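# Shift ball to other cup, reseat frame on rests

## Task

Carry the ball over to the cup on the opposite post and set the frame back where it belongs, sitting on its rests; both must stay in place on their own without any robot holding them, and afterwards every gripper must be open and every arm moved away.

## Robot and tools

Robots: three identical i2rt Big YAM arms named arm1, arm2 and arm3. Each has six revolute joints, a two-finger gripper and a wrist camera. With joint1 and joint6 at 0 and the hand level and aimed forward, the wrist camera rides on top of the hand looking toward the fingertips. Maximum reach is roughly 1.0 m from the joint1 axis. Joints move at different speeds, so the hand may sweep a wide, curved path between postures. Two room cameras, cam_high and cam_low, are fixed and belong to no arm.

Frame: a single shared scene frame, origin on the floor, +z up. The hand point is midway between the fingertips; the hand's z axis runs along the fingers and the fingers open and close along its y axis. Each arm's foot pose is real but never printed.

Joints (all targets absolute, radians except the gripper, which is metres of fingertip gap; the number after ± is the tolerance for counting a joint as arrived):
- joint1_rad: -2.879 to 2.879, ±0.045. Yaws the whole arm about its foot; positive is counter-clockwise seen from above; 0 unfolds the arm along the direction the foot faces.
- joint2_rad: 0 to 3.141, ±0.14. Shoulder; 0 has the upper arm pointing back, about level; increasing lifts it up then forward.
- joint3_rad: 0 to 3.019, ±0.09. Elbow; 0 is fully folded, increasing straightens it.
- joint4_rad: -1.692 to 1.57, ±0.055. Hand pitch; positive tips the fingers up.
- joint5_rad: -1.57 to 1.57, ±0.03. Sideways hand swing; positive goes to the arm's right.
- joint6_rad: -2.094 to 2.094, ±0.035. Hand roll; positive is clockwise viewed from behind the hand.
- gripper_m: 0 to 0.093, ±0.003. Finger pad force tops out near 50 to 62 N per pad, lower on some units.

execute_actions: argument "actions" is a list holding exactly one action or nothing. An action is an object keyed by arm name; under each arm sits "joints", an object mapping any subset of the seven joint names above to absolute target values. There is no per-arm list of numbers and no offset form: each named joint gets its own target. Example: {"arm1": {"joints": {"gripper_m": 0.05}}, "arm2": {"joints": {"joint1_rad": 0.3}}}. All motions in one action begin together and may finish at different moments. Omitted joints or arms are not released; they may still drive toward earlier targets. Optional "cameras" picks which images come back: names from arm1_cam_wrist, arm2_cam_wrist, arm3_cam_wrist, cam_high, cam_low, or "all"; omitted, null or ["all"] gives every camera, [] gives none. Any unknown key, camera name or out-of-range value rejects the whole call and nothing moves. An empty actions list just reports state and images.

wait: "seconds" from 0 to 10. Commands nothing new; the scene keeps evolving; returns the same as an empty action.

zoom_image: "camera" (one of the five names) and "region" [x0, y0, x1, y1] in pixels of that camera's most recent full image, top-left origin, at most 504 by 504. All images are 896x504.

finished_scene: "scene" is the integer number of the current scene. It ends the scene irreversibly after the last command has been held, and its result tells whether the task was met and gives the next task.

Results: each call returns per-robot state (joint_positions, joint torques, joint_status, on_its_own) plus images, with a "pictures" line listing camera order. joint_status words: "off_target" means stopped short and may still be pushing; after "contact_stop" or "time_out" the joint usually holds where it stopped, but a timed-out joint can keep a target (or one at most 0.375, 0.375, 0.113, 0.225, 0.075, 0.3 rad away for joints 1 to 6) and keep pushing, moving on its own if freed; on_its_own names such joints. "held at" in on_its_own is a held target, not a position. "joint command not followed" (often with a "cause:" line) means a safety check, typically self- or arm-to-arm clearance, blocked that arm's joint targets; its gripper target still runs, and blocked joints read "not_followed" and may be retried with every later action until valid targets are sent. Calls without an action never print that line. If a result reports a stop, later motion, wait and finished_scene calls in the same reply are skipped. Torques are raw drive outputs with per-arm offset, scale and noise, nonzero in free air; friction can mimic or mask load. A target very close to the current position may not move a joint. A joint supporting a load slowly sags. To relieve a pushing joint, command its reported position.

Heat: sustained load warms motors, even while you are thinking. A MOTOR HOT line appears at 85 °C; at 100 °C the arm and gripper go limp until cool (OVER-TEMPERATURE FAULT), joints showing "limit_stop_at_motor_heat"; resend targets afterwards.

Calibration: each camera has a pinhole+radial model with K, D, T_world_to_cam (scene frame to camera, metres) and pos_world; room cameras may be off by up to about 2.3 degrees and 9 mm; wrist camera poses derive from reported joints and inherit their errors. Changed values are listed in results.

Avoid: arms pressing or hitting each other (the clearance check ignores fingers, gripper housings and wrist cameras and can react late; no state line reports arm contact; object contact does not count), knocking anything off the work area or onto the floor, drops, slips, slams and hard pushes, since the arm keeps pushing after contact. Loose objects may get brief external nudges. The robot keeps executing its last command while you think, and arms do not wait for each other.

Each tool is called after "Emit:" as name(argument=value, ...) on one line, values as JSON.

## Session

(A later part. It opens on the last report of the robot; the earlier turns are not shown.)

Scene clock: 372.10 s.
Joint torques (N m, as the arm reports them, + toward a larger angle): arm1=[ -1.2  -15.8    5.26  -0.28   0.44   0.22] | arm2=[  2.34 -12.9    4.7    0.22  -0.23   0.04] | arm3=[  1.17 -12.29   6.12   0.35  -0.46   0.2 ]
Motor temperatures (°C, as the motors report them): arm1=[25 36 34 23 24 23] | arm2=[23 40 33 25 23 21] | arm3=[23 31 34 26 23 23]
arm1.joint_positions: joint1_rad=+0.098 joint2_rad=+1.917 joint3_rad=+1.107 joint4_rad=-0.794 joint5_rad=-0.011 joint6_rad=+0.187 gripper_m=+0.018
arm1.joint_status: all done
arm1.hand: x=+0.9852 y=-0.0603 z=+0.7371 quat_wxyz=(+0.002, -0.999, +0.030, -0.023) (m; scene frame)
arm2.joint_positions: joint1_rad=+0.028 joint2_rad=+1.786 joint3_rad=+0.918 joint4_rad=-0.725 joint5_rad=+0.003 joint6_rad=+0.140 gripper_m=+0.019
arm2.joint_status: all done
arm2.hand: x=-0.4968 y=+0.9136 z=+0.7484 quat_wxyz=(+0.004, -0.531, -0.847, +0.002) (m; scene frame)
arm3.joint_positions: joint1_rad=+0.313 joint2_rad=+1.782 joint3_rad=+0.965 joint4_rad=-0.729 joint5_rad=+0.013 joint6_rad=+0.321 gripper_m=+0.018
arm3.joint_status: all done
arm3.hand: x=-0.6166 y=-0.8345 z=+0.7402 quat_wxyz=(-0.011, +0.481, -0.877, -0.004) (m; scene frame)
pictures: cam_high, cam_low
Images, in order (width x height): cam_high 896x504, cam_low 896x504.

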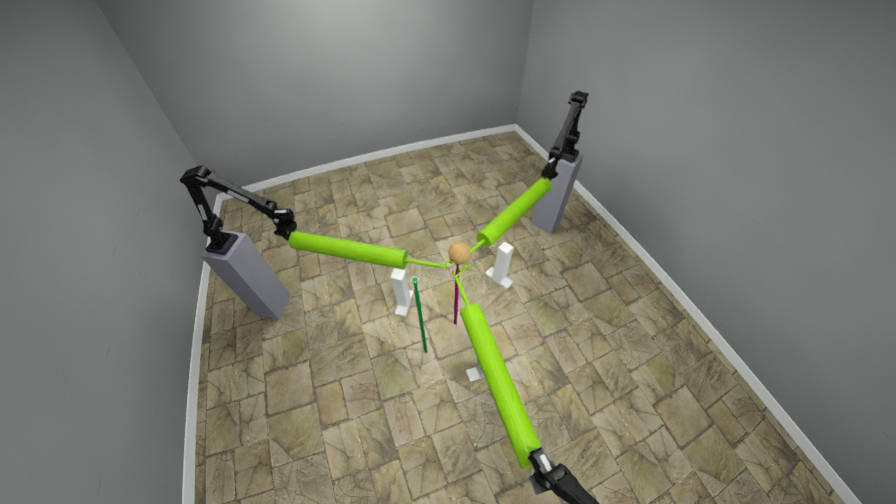

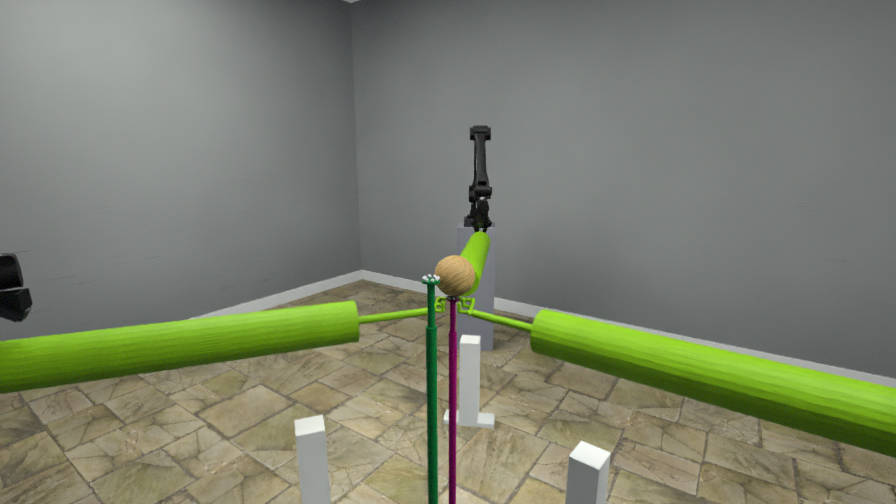

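Emit:
execute_actions(actions=[{"arm1":{"joints":{"joint2_rad":2.0,"joint3_rad":1.09,"joint4_rad":-0.68}},"arm2":{"joints":{"joint2_rad":1.93,"joint3_rad":0.885,"joint4_rad":-0.55}},"arm3":{"joints":{"joint2_rad":1.92,"joint3_rad":0.94,"joint4_rad":-0.57}}}], cameras=["cam_low"])

Emit:
zoom_image(camera="cam_low", region=[390,220,530,330])

Scene clock: 380.37 s.
Joint torques (N m, as the arm reports them, + toward a larger angle): arm1=[ -1.2  -17.34   4.36  -0.25   0.33   0.21] | arm2=[  2.43 -14.1    3.2    0.    -0.18   0.04] | arm3=[  1.39 -14.25   4.61   0.1   -0.41   0.17]
Motor temperatures (°C, as the motors report them): arm1=[25 36 33 23 24 23] | arm2=[23 39 33 25 23 21] | arm3=[23 31 33 26 23 23]
arm1.joint_positions: joint1_rad=+0.098 joint2_rad=+2.032 joint3_rad=+1.095 joint4_rad=-0.662 joint5_rad=-0.007 joint6_rad=+0.187 gripper_m=+0.018
arm1.joint_status: all done
arm1.hand: x=+0.9845 y=-0.0594 z=+0.6817 quat_wxyz=(+0.003, -0.999, +0.030, -0.020) (m; scene frame)
arm2.joint_positions: joint1_rad=+0.029 joint2_rad=+1.934 joint3_rad=+0.895 joint4_rad=-0.549 joint5_rad=+0.002 joint6_rad=+0.140 gripper_m=+0.019
arm2.joint_status: all done
arm2.hand: x=-0.4970 y=+0.9141 z=+0.6847 quat_wxyz=(+0.002, -0.531, -0.847, +0.002) (m; scene frame)
arm3.joint_positions: joint1_rad=+0.314 joint2_rad=+1.934 joint3_rad=+0.945 joint4_rad=-0.562 joint5_rad=+0.012 joint6_rad=+0.322 gripper_m=+0.018
arm3.joint_status: all done
arm3.hand: x=-0.6175 y=-0.8353 z=+0.6730 quat_wxyz=(-0.009, +0.481, -0.877, -0.002) (m; scene frame)
pictures: cam_low
Images, in order (width x height): cam_low 896x504.

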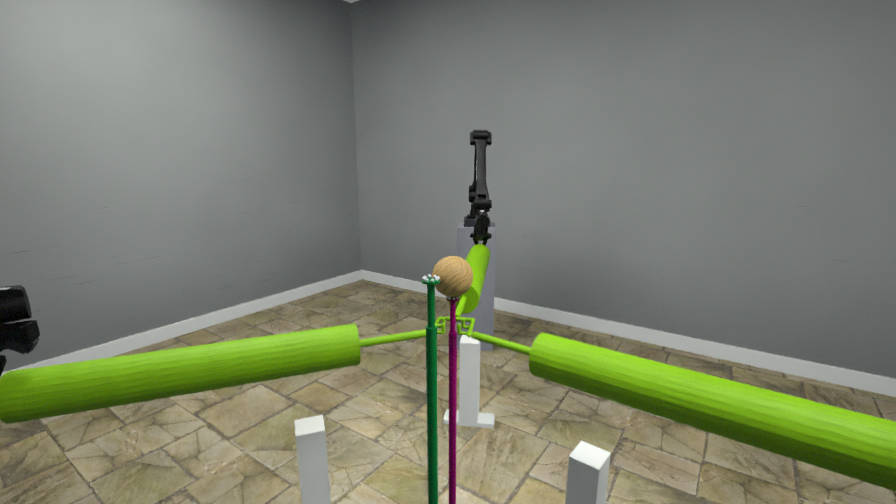

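Region (390, 220, 530, 330) of cam_low's 896x504 image, scaled by 3.600, with more detail than that image has; it fills the top 396 rows of this view, and the rest is white.

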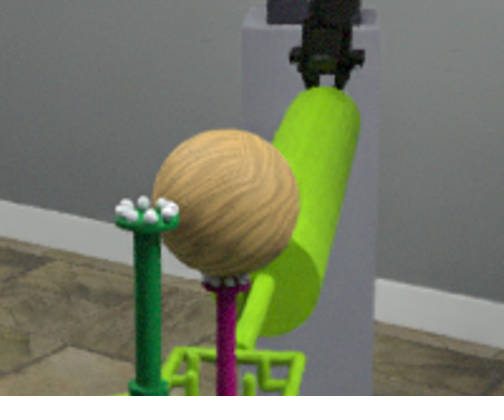

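Emit:
execute_actions(actions=[{"arm1":{"joints":{"joint1_rad":-0.005,"joint6_rad":0.08,"joint2_rad":2.07,"joint3_rad":1.21,"joint4_rad":-0.7}},"arm2":{"joints":{"joint1_rad":0.07,"joint6_rad":0.19,"joint2_rad":1.82,"joint3_rad":0.7,"joint4_rad":-0.46}},"arm3":{"joints":{"joint1_rad":0.415,"joint6_rad":0.43,"joint2_rad":2.0,"joint3_rad":1.11,"joint4_rad":-0.68}}}], cameras=[])

Emit:
execute_actions(actions=[{"arm1":{"joints":{"joint1_rad":-0.12,"joint6_rad":-0.03,"joint2_rad":2.14,"joint3_rad":1.35,"joint4_rad":-0.75}},"arm2":{"joints":{"joint1_rad":0.115,"joint6_rad":0.24,"joint2_rad":1.69,"joint3_rad":0.51,"joint4_rad":-0.39}},"arm3":{"joints":{"joint1_rad":0.51,"joint6_rad":0.54,"joint2_rad":2.06,"joint3_rad":1.3,"joint4_rad":-0.79}}}], cameras=["cam_high"])

Scene clock: 390.90 s.
Joint torques (N m, as the arm reports them, + toward a larger angle): arm1=[ -0.31 -17.73   6.95  -0.29   0.18   0.17] | arm2=[  2.39 -13.38   2.5    0.01  -0.31   0.13] | arm3=[  0.15 -13.92   6.46  -0.82  -0.2    0.12]
Motor temperatures (°C, as the motors report them): arm1=[25 36 33 23 24 23] | arm2=[23 39 32 25 23 21] | arm3=[23 31 32 26 23 23]
arm1.joint_positions: joint1_rad=-0.009 joint2_rad=+2.094 joint3_rad=+1.189 joint4_rad=-0.683 joint5_rad=-0.004 joint6_rad=+0.084 gripper_m=+0.018
arm1.joint_status: all done
arm1.hand: x=+0.9499 y=-0.0091 z=+0.6743 quat_wxyz=(+0.003, -0.999, +0.032, -0.014) (m; scene frame)
arm2.joint_positions: joint1_rad=+0.056 joint2_rad=+1.845 joint3_rad=+0.709 joint4_rad=-0.458 joint5_rad=+0.005 joint6_rad=+0.175 gripper_m=+0.019
arm2.joint_status: all done
arm2.hand: x=-0.5254 y=+0.9723 z=+0.6829 quat_wxyz=(+0.006, -0.534, -0.845, +0.003) (m; scene frame)
arm3.joint_positions: joint1_rad=+0.415 joint2_rad=+1.999 joint3_rad=+1.098 joint4_rad=-0.646 joint5_rad=+0.008 joint6_rad=+0.420 gripper_m=+0.018
arm3.joint_status: all done
arm3.hand: x=-0.6537 y=-0.7772 z=+0.6796 quat_wxyz=(-0.009, +0.482, -0.876, -0.007) (m; scene frame)
pictures: none
No camera images: the call's "cameras" was empty. Leave "cameras" out to get every camera's image.

Scene clock: 391.90 s.
Joint torques (N m, as the arm reports them, + toward a larger angle): arm1=[ -1.54 -19.34   7.74  -0.12   0.35   0.15] | arm2=[  2.57 -10.67   2.87   0.06  -0.54   0.17] | arm3=[  0.62 -16.29   7.21  -0.89  -0.34   0.2 ]
Motor temperatures (°C, as the motors report them): arm1=[25 36 33 23 24 23] | arm2=[23 39 32 25 23 21] | arm3=[23 31 32 26 23 23]
arm1.joint_positions: joint1_rad=-0.118 joint2_rad=+2.171 joint3_rad=+1.325 joint4_rad=-0.738 joint5_rad=-0.008 joint6_rad=-0.024 gripper_m=+0.018
arm1.joint_status: all done
arm1.hand: x=+0.9115 y=+0.0488 z=+0.6689 quat_wxyz=(+0.000, -0.999, +0.033, -0.011) (m; scene frame)
arm2.joint_positions: joint1_rad=+0.099 joint2_rad=+1.711 joint3_rad=+0.508 joint4_rad=-0.391 joint5_rad=+0.011 joint6_rad=+0.223 gripper_m=+0.019
arm2.joint_status: all done
arm2.hand: x=-0.5581 y=+1.0368 z=+0.6913 quat_wxyz=(+0.006, -0.536, -0.844, +0.006) (m; scene frame)
arm3.joint_positions: joint1_rad=+0.505 joint2_rad=+2.062 joint3_rad=+1.288 joint4_rad=-0.753 joint5_rad=+0.011 joint6_rad=+0.523 gripper_m=+0.018
arm3.joint_status: all done
arm3.hand: x=-0.6934 y=-0.7126 z=+0.6974 quat_wxyz=(-0.014, +0.476, -0.879, -0.015) (m; scene frame)
pictures: cam_high
Images, in order (width x height): cam_high 896x504.

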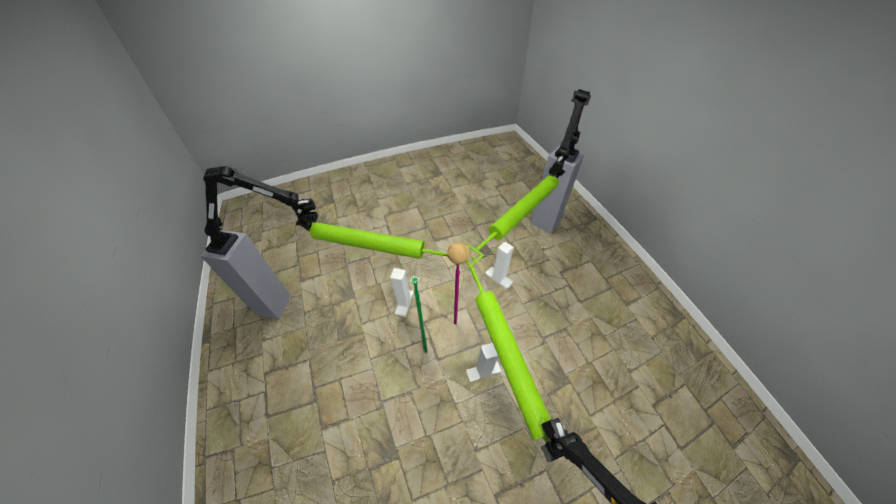

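Lower: to z≈.56, then ≈.47, then grasp height.

Emit:
execute_actions(actions=[{"arm1":{"joints":{"joint2_rad":2.41,"joint3_rad":1.415,"joint4_rad":-0.57}},"arm2":{"joints":{"joint2_rad":2.22,"joint3_rad":0.6,"joint4_rad":0.05}},"arm3":{"joints":{"joint2_rad":2.33,"joint3_rad":1.345,"joint4_rad":-0.56}}}], cameras=[])

Emit:
execute_actions(actions=[{"arm1":{"joints":{"joint2_rad":2.6,"joint3_rad":1.53,"joint4_rad":-0.5}},"arm2":{"joints":{"joint2_rad":2.51,"joint3_rad":0.71,"joint4_rad":0.21}},"arm3":{"joints":{"joint2_rad":2.54,"joint3_rad":1.45,"joint4_rad":-0.46}}}], cameras=["cam_high","cam_low"])

Scene clock: 398.00 s.
Joint torques (N m, as the arm reports them, + toward a larger angle): arm1=[ -1.89 -21.61   5.71  -0.3    0.38   0.13] | arm2=[  2.39 -10.95  -0.21   0.55  -0.41   0.14] | arm3=[  1.91 -18.72   5.9   -0.09  -0.44   0.19]
Motor temperatures (°C, as the motors report them): arm1=[25 37 33 23 24 23] | arm2=[23 39 32 25 23 21] | arm3=[23 31 33 26 23 23]
arm1.joint_positions: joint1_rad=-0.106 joint2_rad=+2.451 joint3_rad=+1.396 joint4_rad=-0.556 joint5_rad=-0.009 joint6_rad=-0.024 gripper_m=+0.018
arm1.joint_status: all done
arm1.hand: x=+0.9192 y=+0.0424 z=+0.5373 quat_wxyz=(-0.001, -0.999, +0.027, -0.026) (m; scene frame)
arm2.joint_positions: joint1_rad=+0.101 joint2_rad=+2.211 joint3_rad=+0.597 joint4_rad=+0.036 joint5_rad=+0.008 joint6_rad=+0.225 gripper_m=+0.019
arm2.joint_status: all done
arm2.hand: x=-0.5499 y=+1.0274 z=+0.5638 quat_wxyz=(-0.002, -0.536, -0.844, +0.007) (m; scene frame)
arm3.joint_positions: joint1_rad=+0.489 joint2_rad=+2.355 joint3_rad=+1.331 joint4_rad=-0.546 joint5_rad=+0.013 joint6_rad=+0.524 gripper_m=+0.018
arm3.joint_status: all done
arm3.hand: x=-0.6855 y=-0.7221 z=+0.5562 quat_wxyz=(-0.004, +0.469, -0.883, +0.004) (m; scene frame)
pictures: none
No camera images: the call's "cameras" was empty. Leave "cameras" out to get every camera's image.

Scene clock: 398.97 s.
Joint torques (N m, as the arm reports them, + toward a larger angle): arm1=[ -2.47 -21.42   5.14  -0.12   0.37   0.09] | arm2=[  2.08 -12.02  -1.94   0.38  -0.31   0.09] | arm3=[  1.49 -19.12   5.04   0.11  -0.38   0.14]
Motor temperatures (°C, as the motors report them): arm1=[25 37 33 23 24 23] | arm2=[23 39 32 25 23 21] | arm3=[23 32 33 26 23 23]
arm1.joint_positions: joint1_rad=-0.106 joint2_rad=+2.640 joint3_rad=+1.511 joint4_rad=-0.490 joint5_rad=-0.009 joint6_rad=-0.022 gripper_m=+0.018
arm1.joint_status: all done
arm1.hand: x=+0.9173 y=+0.0433 z=+0.4580 quat_wxyz=(-0.001, -0.999, +0.028, -0.029) (m; scene frame)
arm2.joint_positions: joint1_rad=+0.107 joint2_rad=+2.499 joint3_rad=+0.715 joint4_rad=+0.201 joint5_rad=+0.005 joint6_rad=+0.230 gripper_m=+0.019
arm2.joint_status: all done
arm2.hand: x=-0.5495 y=+1.0295 z=+0.4814 quat_wxyz=(+0.000, -0.536, -0.844, +0.005) (m; scene frame)
arm3.joint_positions: joint1_rad=+0.494 joint2_rad=+2.558 joint3_rad=+1.433 joint4_rad=-0.452 joint5_rad=+0.011 joint6_rad=+0.529 gripper_m=+0.018
arm3.joint_status: all done
arm3.hand: x=-0.6883 y=-0.7193 z=+0.4698 quat_wxyz=(-0.001, +0.469, -0.883, +0.006) (m; scene frame)
pictures: cam_high, cam_low
Images, in order (width x height): cam_high 896x504, cam_low 896x504.

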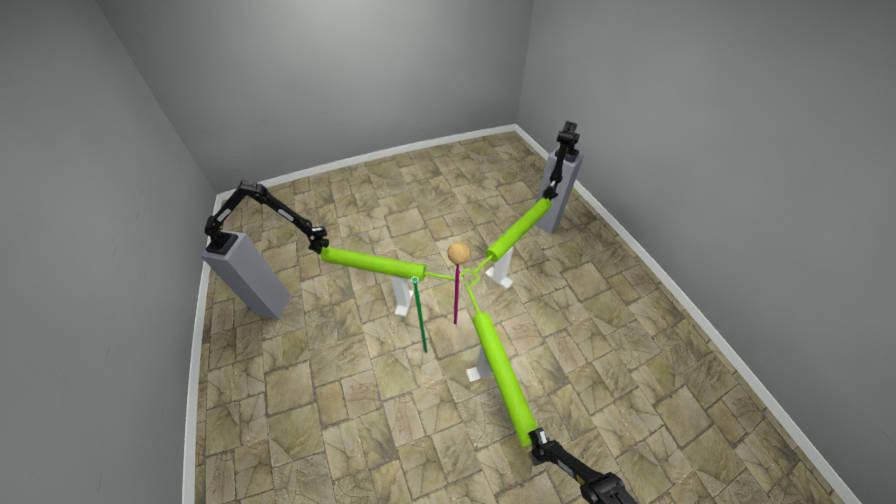

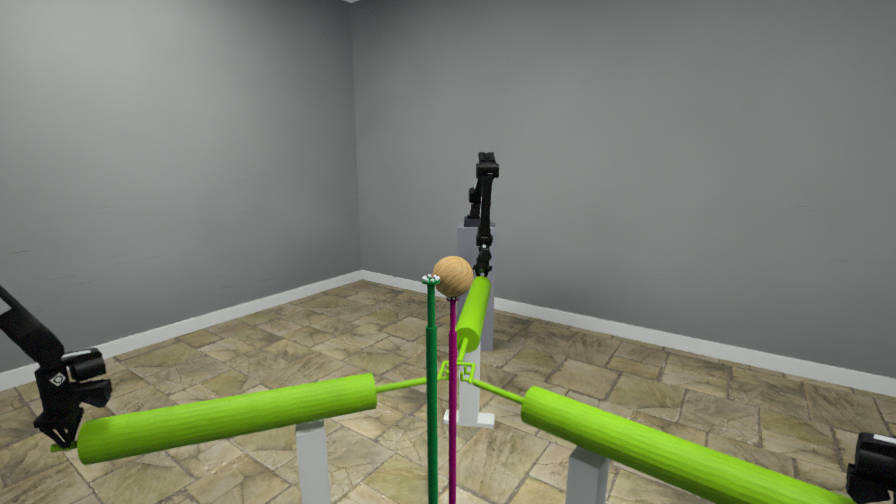

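Emit:
execute_actions(actions=[{"arm1":{"joints":{"joint2_rad":2.67,"joint3_rad":1.55,"joint4_rad":-0.475}},"arm2":{"joints":{"joint2_rad":2.6,"joint3_rad":0.75,"joint4_rad":0.26}},"arm3":{"joints":{"joint2_rad":2.6,"joint3_rad":1.475,"joint4_rad":-0.43}}}], cameras=[])

Emit:
execute_actions(actions=[{"arm1":{"joints":{"gripper_m":0.09}},"arm2":{"joints":{"gripper_m":0.09}},"arm3":{"joints":{"gripper_m":0.09}}}], cameras=[])

Emit:
execute_actions(actions=[{"arm1":{"joints":{"joint2_rad":2.3,"joint3_rad":1.3,"joint4_rad":-0.6}},"arm2":{"joints":{"joint2_rad":2.0,"joint3_rad":0.5,"joint4_rad":-0.05}},"arm3":{"joints":{"joint2_rad":2.25,"joint3_rad":1.2,"joint4_rad":-0.55}}}], cameras=[])

Emit:
execute_actions(actions=[{"arm1":{"joints":{"joint2_rad":1.0,"joint3_rad":0.6,"joint4_rad":-1.0}},"arm2":{"joints":{"joint2_rad":1.0,"joint3_rad":0.6,"joint4_rad":-1.0}},"arm3":{"joints":{"joint2_rad":1.0,"joint3_rad":0.6,"joint4_rad":-1.0}}}], cameras=["cam_high","cam_low"])

Scene clock: 411.60 s.
Joint torques (N m, as the arm reports them, + toward a larger angle): arm1=[ -2.3  -19.46   4.48  -0.09   0.38   0.09] | arm2=[  1.86 -11.46  -2.38   0.31  -0.28   0.08] | arm3=[  1.76 -17.09   5.5    0.36  -0.39   0.14]
Motor temperatures (°C, as the motors report them): arm1=[25 38 32 23 24 23] | arm2=[23 39 31 25 23 21] | arm3=[23 33 32 26 23 23]
arm1.joint_positions: joint1_rad=-0.106 joint2_rad=+2.685 joint3_rad=+1.538 joint4_rad=-0.465 joint5_rad=-0.009 joint6_rad=-0.022 gripper_m=+0.018
arm1.joint_status: all done
arm1.hand: x=+0.9170 y=+0.0436 z=+0.4386 quat_wxyz=(-0.001, -0.999, +0.028, -0.026) (m; scene frame)
arm2.joint_positions: joint1_rad=+0.107 joint2_rad=+2.586 joint3_rad=+0.756 joint4_rad=+0.254 joint5_rad=+0.005 joint6_rad=+0.230 gripper_m=+0.019
arm2.joint_status: all done
arm2.hand: x=-0.5501 y=+1.0302 z=+0.4551 quat_wxyz=(-0.003, -0.536, -0.844, +0.006) (m; scene frame)
arm3.joint_positions: joint1_rad=+0.495 joint2_rad=+2.598 joint3_rad=+1.455 joint4_rad=-0.430 joint5_rad=+0.012 joint6_rad=+0.529 gripper_m=+0.018
arm3.joint_status: all done
arm3.hand: x=-0.6888 y=-0.7190 z=+0.4526 quat_wxyz=(-0.003, +0.470, -0.883, +0.005) (m; scene frame)
pictures: none
No camera images: the call's "cameras" was empty. Leave "cameras" out to get every camera's image.

Scene clock: 412.30 s.
Joint torques (N m, as the arm reports them, + toward a larger angle): arm1=[ -2.13 -19.38   4.44  -0.01   0.19   0.12] | arm2=[  1.87 -11.46  -2.34   0.3   -0.2    0.09] | arm3=[  0.81 -17.49   5.25   0.41   0.     0.13]
Motor temperatures (°C, as the motors report them): arm1=[25 38 32 23 24 23] | arm2=[23 39 31 25 23 21] | arm3=[23 33 32 26 23 23]
arm1.joint_positions: joint1_rad=-0.107 joint2_rad=+2.685 joint3_rad=+1.538 joint4_rad=-0.467 joint5_rad=-0.004 joint6_rad=-0.022 gripper_m=+0.090
arm1.joint_status: all done
arm1.hand: x=+0.9175 y=+0.0450 z=+0.4387 quat_wxyz=(+0.001, -0.999, +0.028, -0.027) (m; scene frame)
arm2.joint_positions: joint1_rad=+0.107 joint2_rad=+2.586 joint3_rad=+0.756 joint4_rad=+0.254 joint5_rad=+0.003 joint6_rad=+0.230 gripper_m=+0.090
arm2.joint_status: all done
arm2.hand: x=-0.5498 y=+1.0304 z=+0.4551 quat_wxyz=(-0.004, -0.536, -0.844, +0.005) (m; scene frame)
arm3.joint_positions: joint1_rad=+0.503 joint2_rad=+2.598 joint3_rad=+1.455 joint4_rad=-0.430 joint5_rad=+0.003 joint6_rad=+0.530 gripper_m=+0.090
arm3.joint_status: all done
arm3.hand: x=-0.6948 y=-0.7186 z=+0.4526 quat_wxyz=(+0.001, +0.473, -0.881, +0.002) (m; scene frame)
pictures: none
No camera images: the call's "cameras" was empty. Leave "cameras" out to get every camera's image.

Scene clock: 413.70 s.
Joint torques (N m, as the arm reports them, + toward a larger angle): arm1=[ -2.2  -18.26   4.66   0.25   0.19   0.12] | arm2=[  1.84 -10.31   0.52  -0.35  -0.2    0.09] | arm3=[  0.66 -15.09   4.75   0.21   0.01   0.12]
Motor temperatures (°C, as the motors report them): arm1=[25 38 32 23 24 23] | arm2=[23 38 31 25 23 21] | arm3=[23 33 32 26 23 23]
arm1.joint_positions: joint1_rad=-0.107 joint2_rad=+2.300 joint3_rad=+1.298 joint4_rad=-0.598 joint5_rad=-0.004 joint6_rad=-0.022 gripper_m=+0.090
arm1.joint_status: all done
arm1.hand: x=+0.9305 y=+0.0424 z=+0.5963 quat_wxyz=(+0.002, -0.999, +0.028, -0.020) (m; scene frame)
arm2.joint_positions: joint1_rad=+0.107 joint2_rad=+2.000 joint3_rad=+0.502 joint4_rad=-0.036 joint5_rad=+0.003 joint6_rad=+0.230 gripper_m=+0.090
arm2.joint_status: all done
arm2.hand: x=-0.5522 y=+1.0346 z=+0.6175 quat_wxyz=(-0.023, -0.536, -0.844, +0.012) (m; scene frame)
arm3.joint_positions: joint1_rad=+0.503 joint2_rad=+2.240 joint3_rad=+1.196 joint4_rad=-0.544 joint5_rad=+0.003 joint6_rad=+0.531 gripper_m=+0.090
arm3.joint_status: all done
arm3.hand: x=-0.6967 y=-0.7594 z=+0.5871 quat_wxyz=(+0.005, +0.472, -0.881, +0.009) (m; scene frame)
pictures: none
No camera images: the call's "cameras" was empty. Leave "cameras" out to get every camera's image.

Scene clock: 415.50 s.
Joint torques (N m, as the arm reports them, + toward a larger angle): arm1=[-2.01 -3.43  8.28  0.51  0.19  0.12] | arm2=[ 1.89 -4.77  7.97 -0.15 -0.2   0.08] | arm3=[ 0.62 -3.59  8.68  0.32  0.    0.11]
Motor temperatures (°C, as the motors report them): arm1=[25 38 32 23 24 23] | arm2=[23 38 31 25 23 21] | arm3=[23 33 32 26 22 23]
arm1.joint_positions: joint1_rad=-0.107 joint2_rad=+0.998 joint3_rad=+0.598 joint4_rad=-0.994 joint5_rad=-0.004 joint6_rad=-0.022 gripper_m=+0.090
arm1.joint_status: all done
arm1.hand: x=+1.1810 y=+0.0198 z=+0.8937 quat_wxyz=(+0.007, -0.996, +0.027, +0.083) (m; scene frame)
arm2.joint_positions: joint1_rad=+0.107 joint2_rad=+1.005 joint3_rad=+0.590 joint4_rad=-0.986 joint5_rad=+0.003 joint6_rad=+0.230 gripper_m=+0.090
arm2.joint_status: all done
arm2.hand: x=-0.5605 y=+1.0471 z=+0.8874 quat_wxyz=(-0.086, -0.534, -0.841, +0.034) (m; scene frame)
arm3.joint_positions: joint1_rad=+0.503 joint2_rad=+1.004 joint3_rad=+0.596 joint4_rad=-0.990 joint5_rad=+0.003 joint6_rad=+0.531 gripper_m=+0.090
arm3.joint_status: all done
arm3.hand: x=-0.7087 y=-0.9871 z=+0.8715 quat_wxyz=(-0.044, +0.470, -0.878, -0.073) (m; scene frame)
pictures: cam_high, cam_low
Images, in order (width x height): cam_high 896x504, cam_low 896x504.

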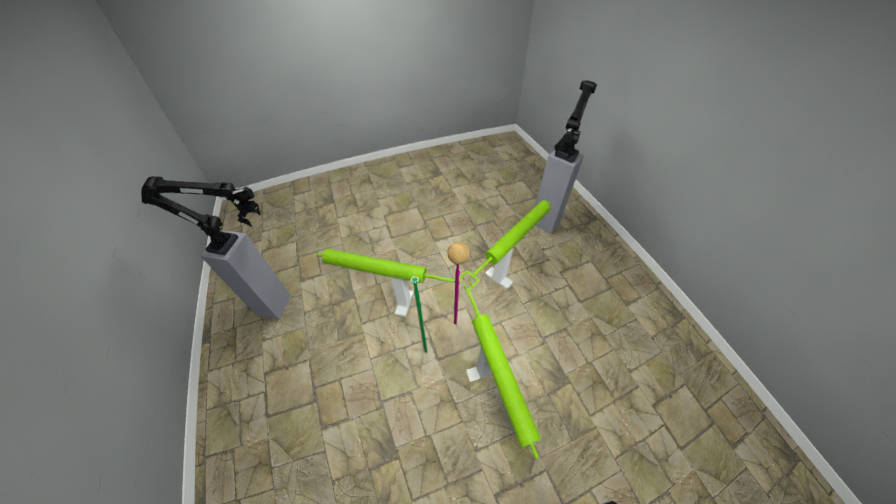

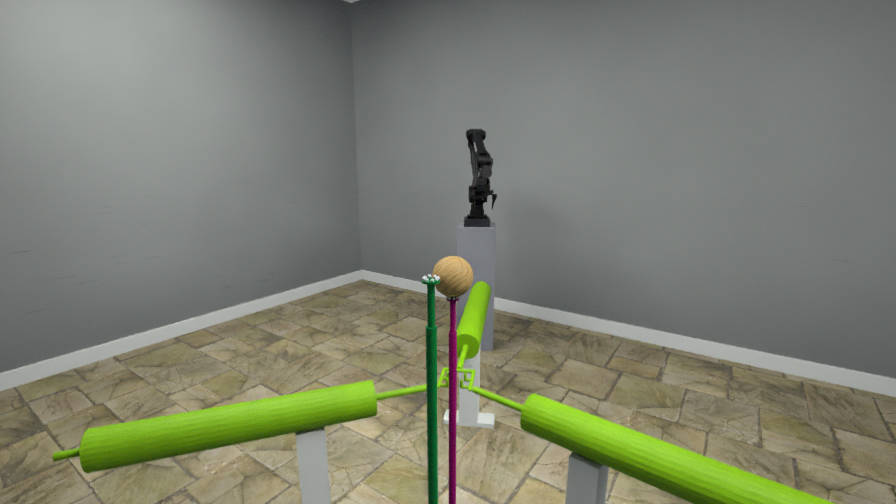

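Emit:
finished_scene(scene=2)

The scene is finished: the task was done.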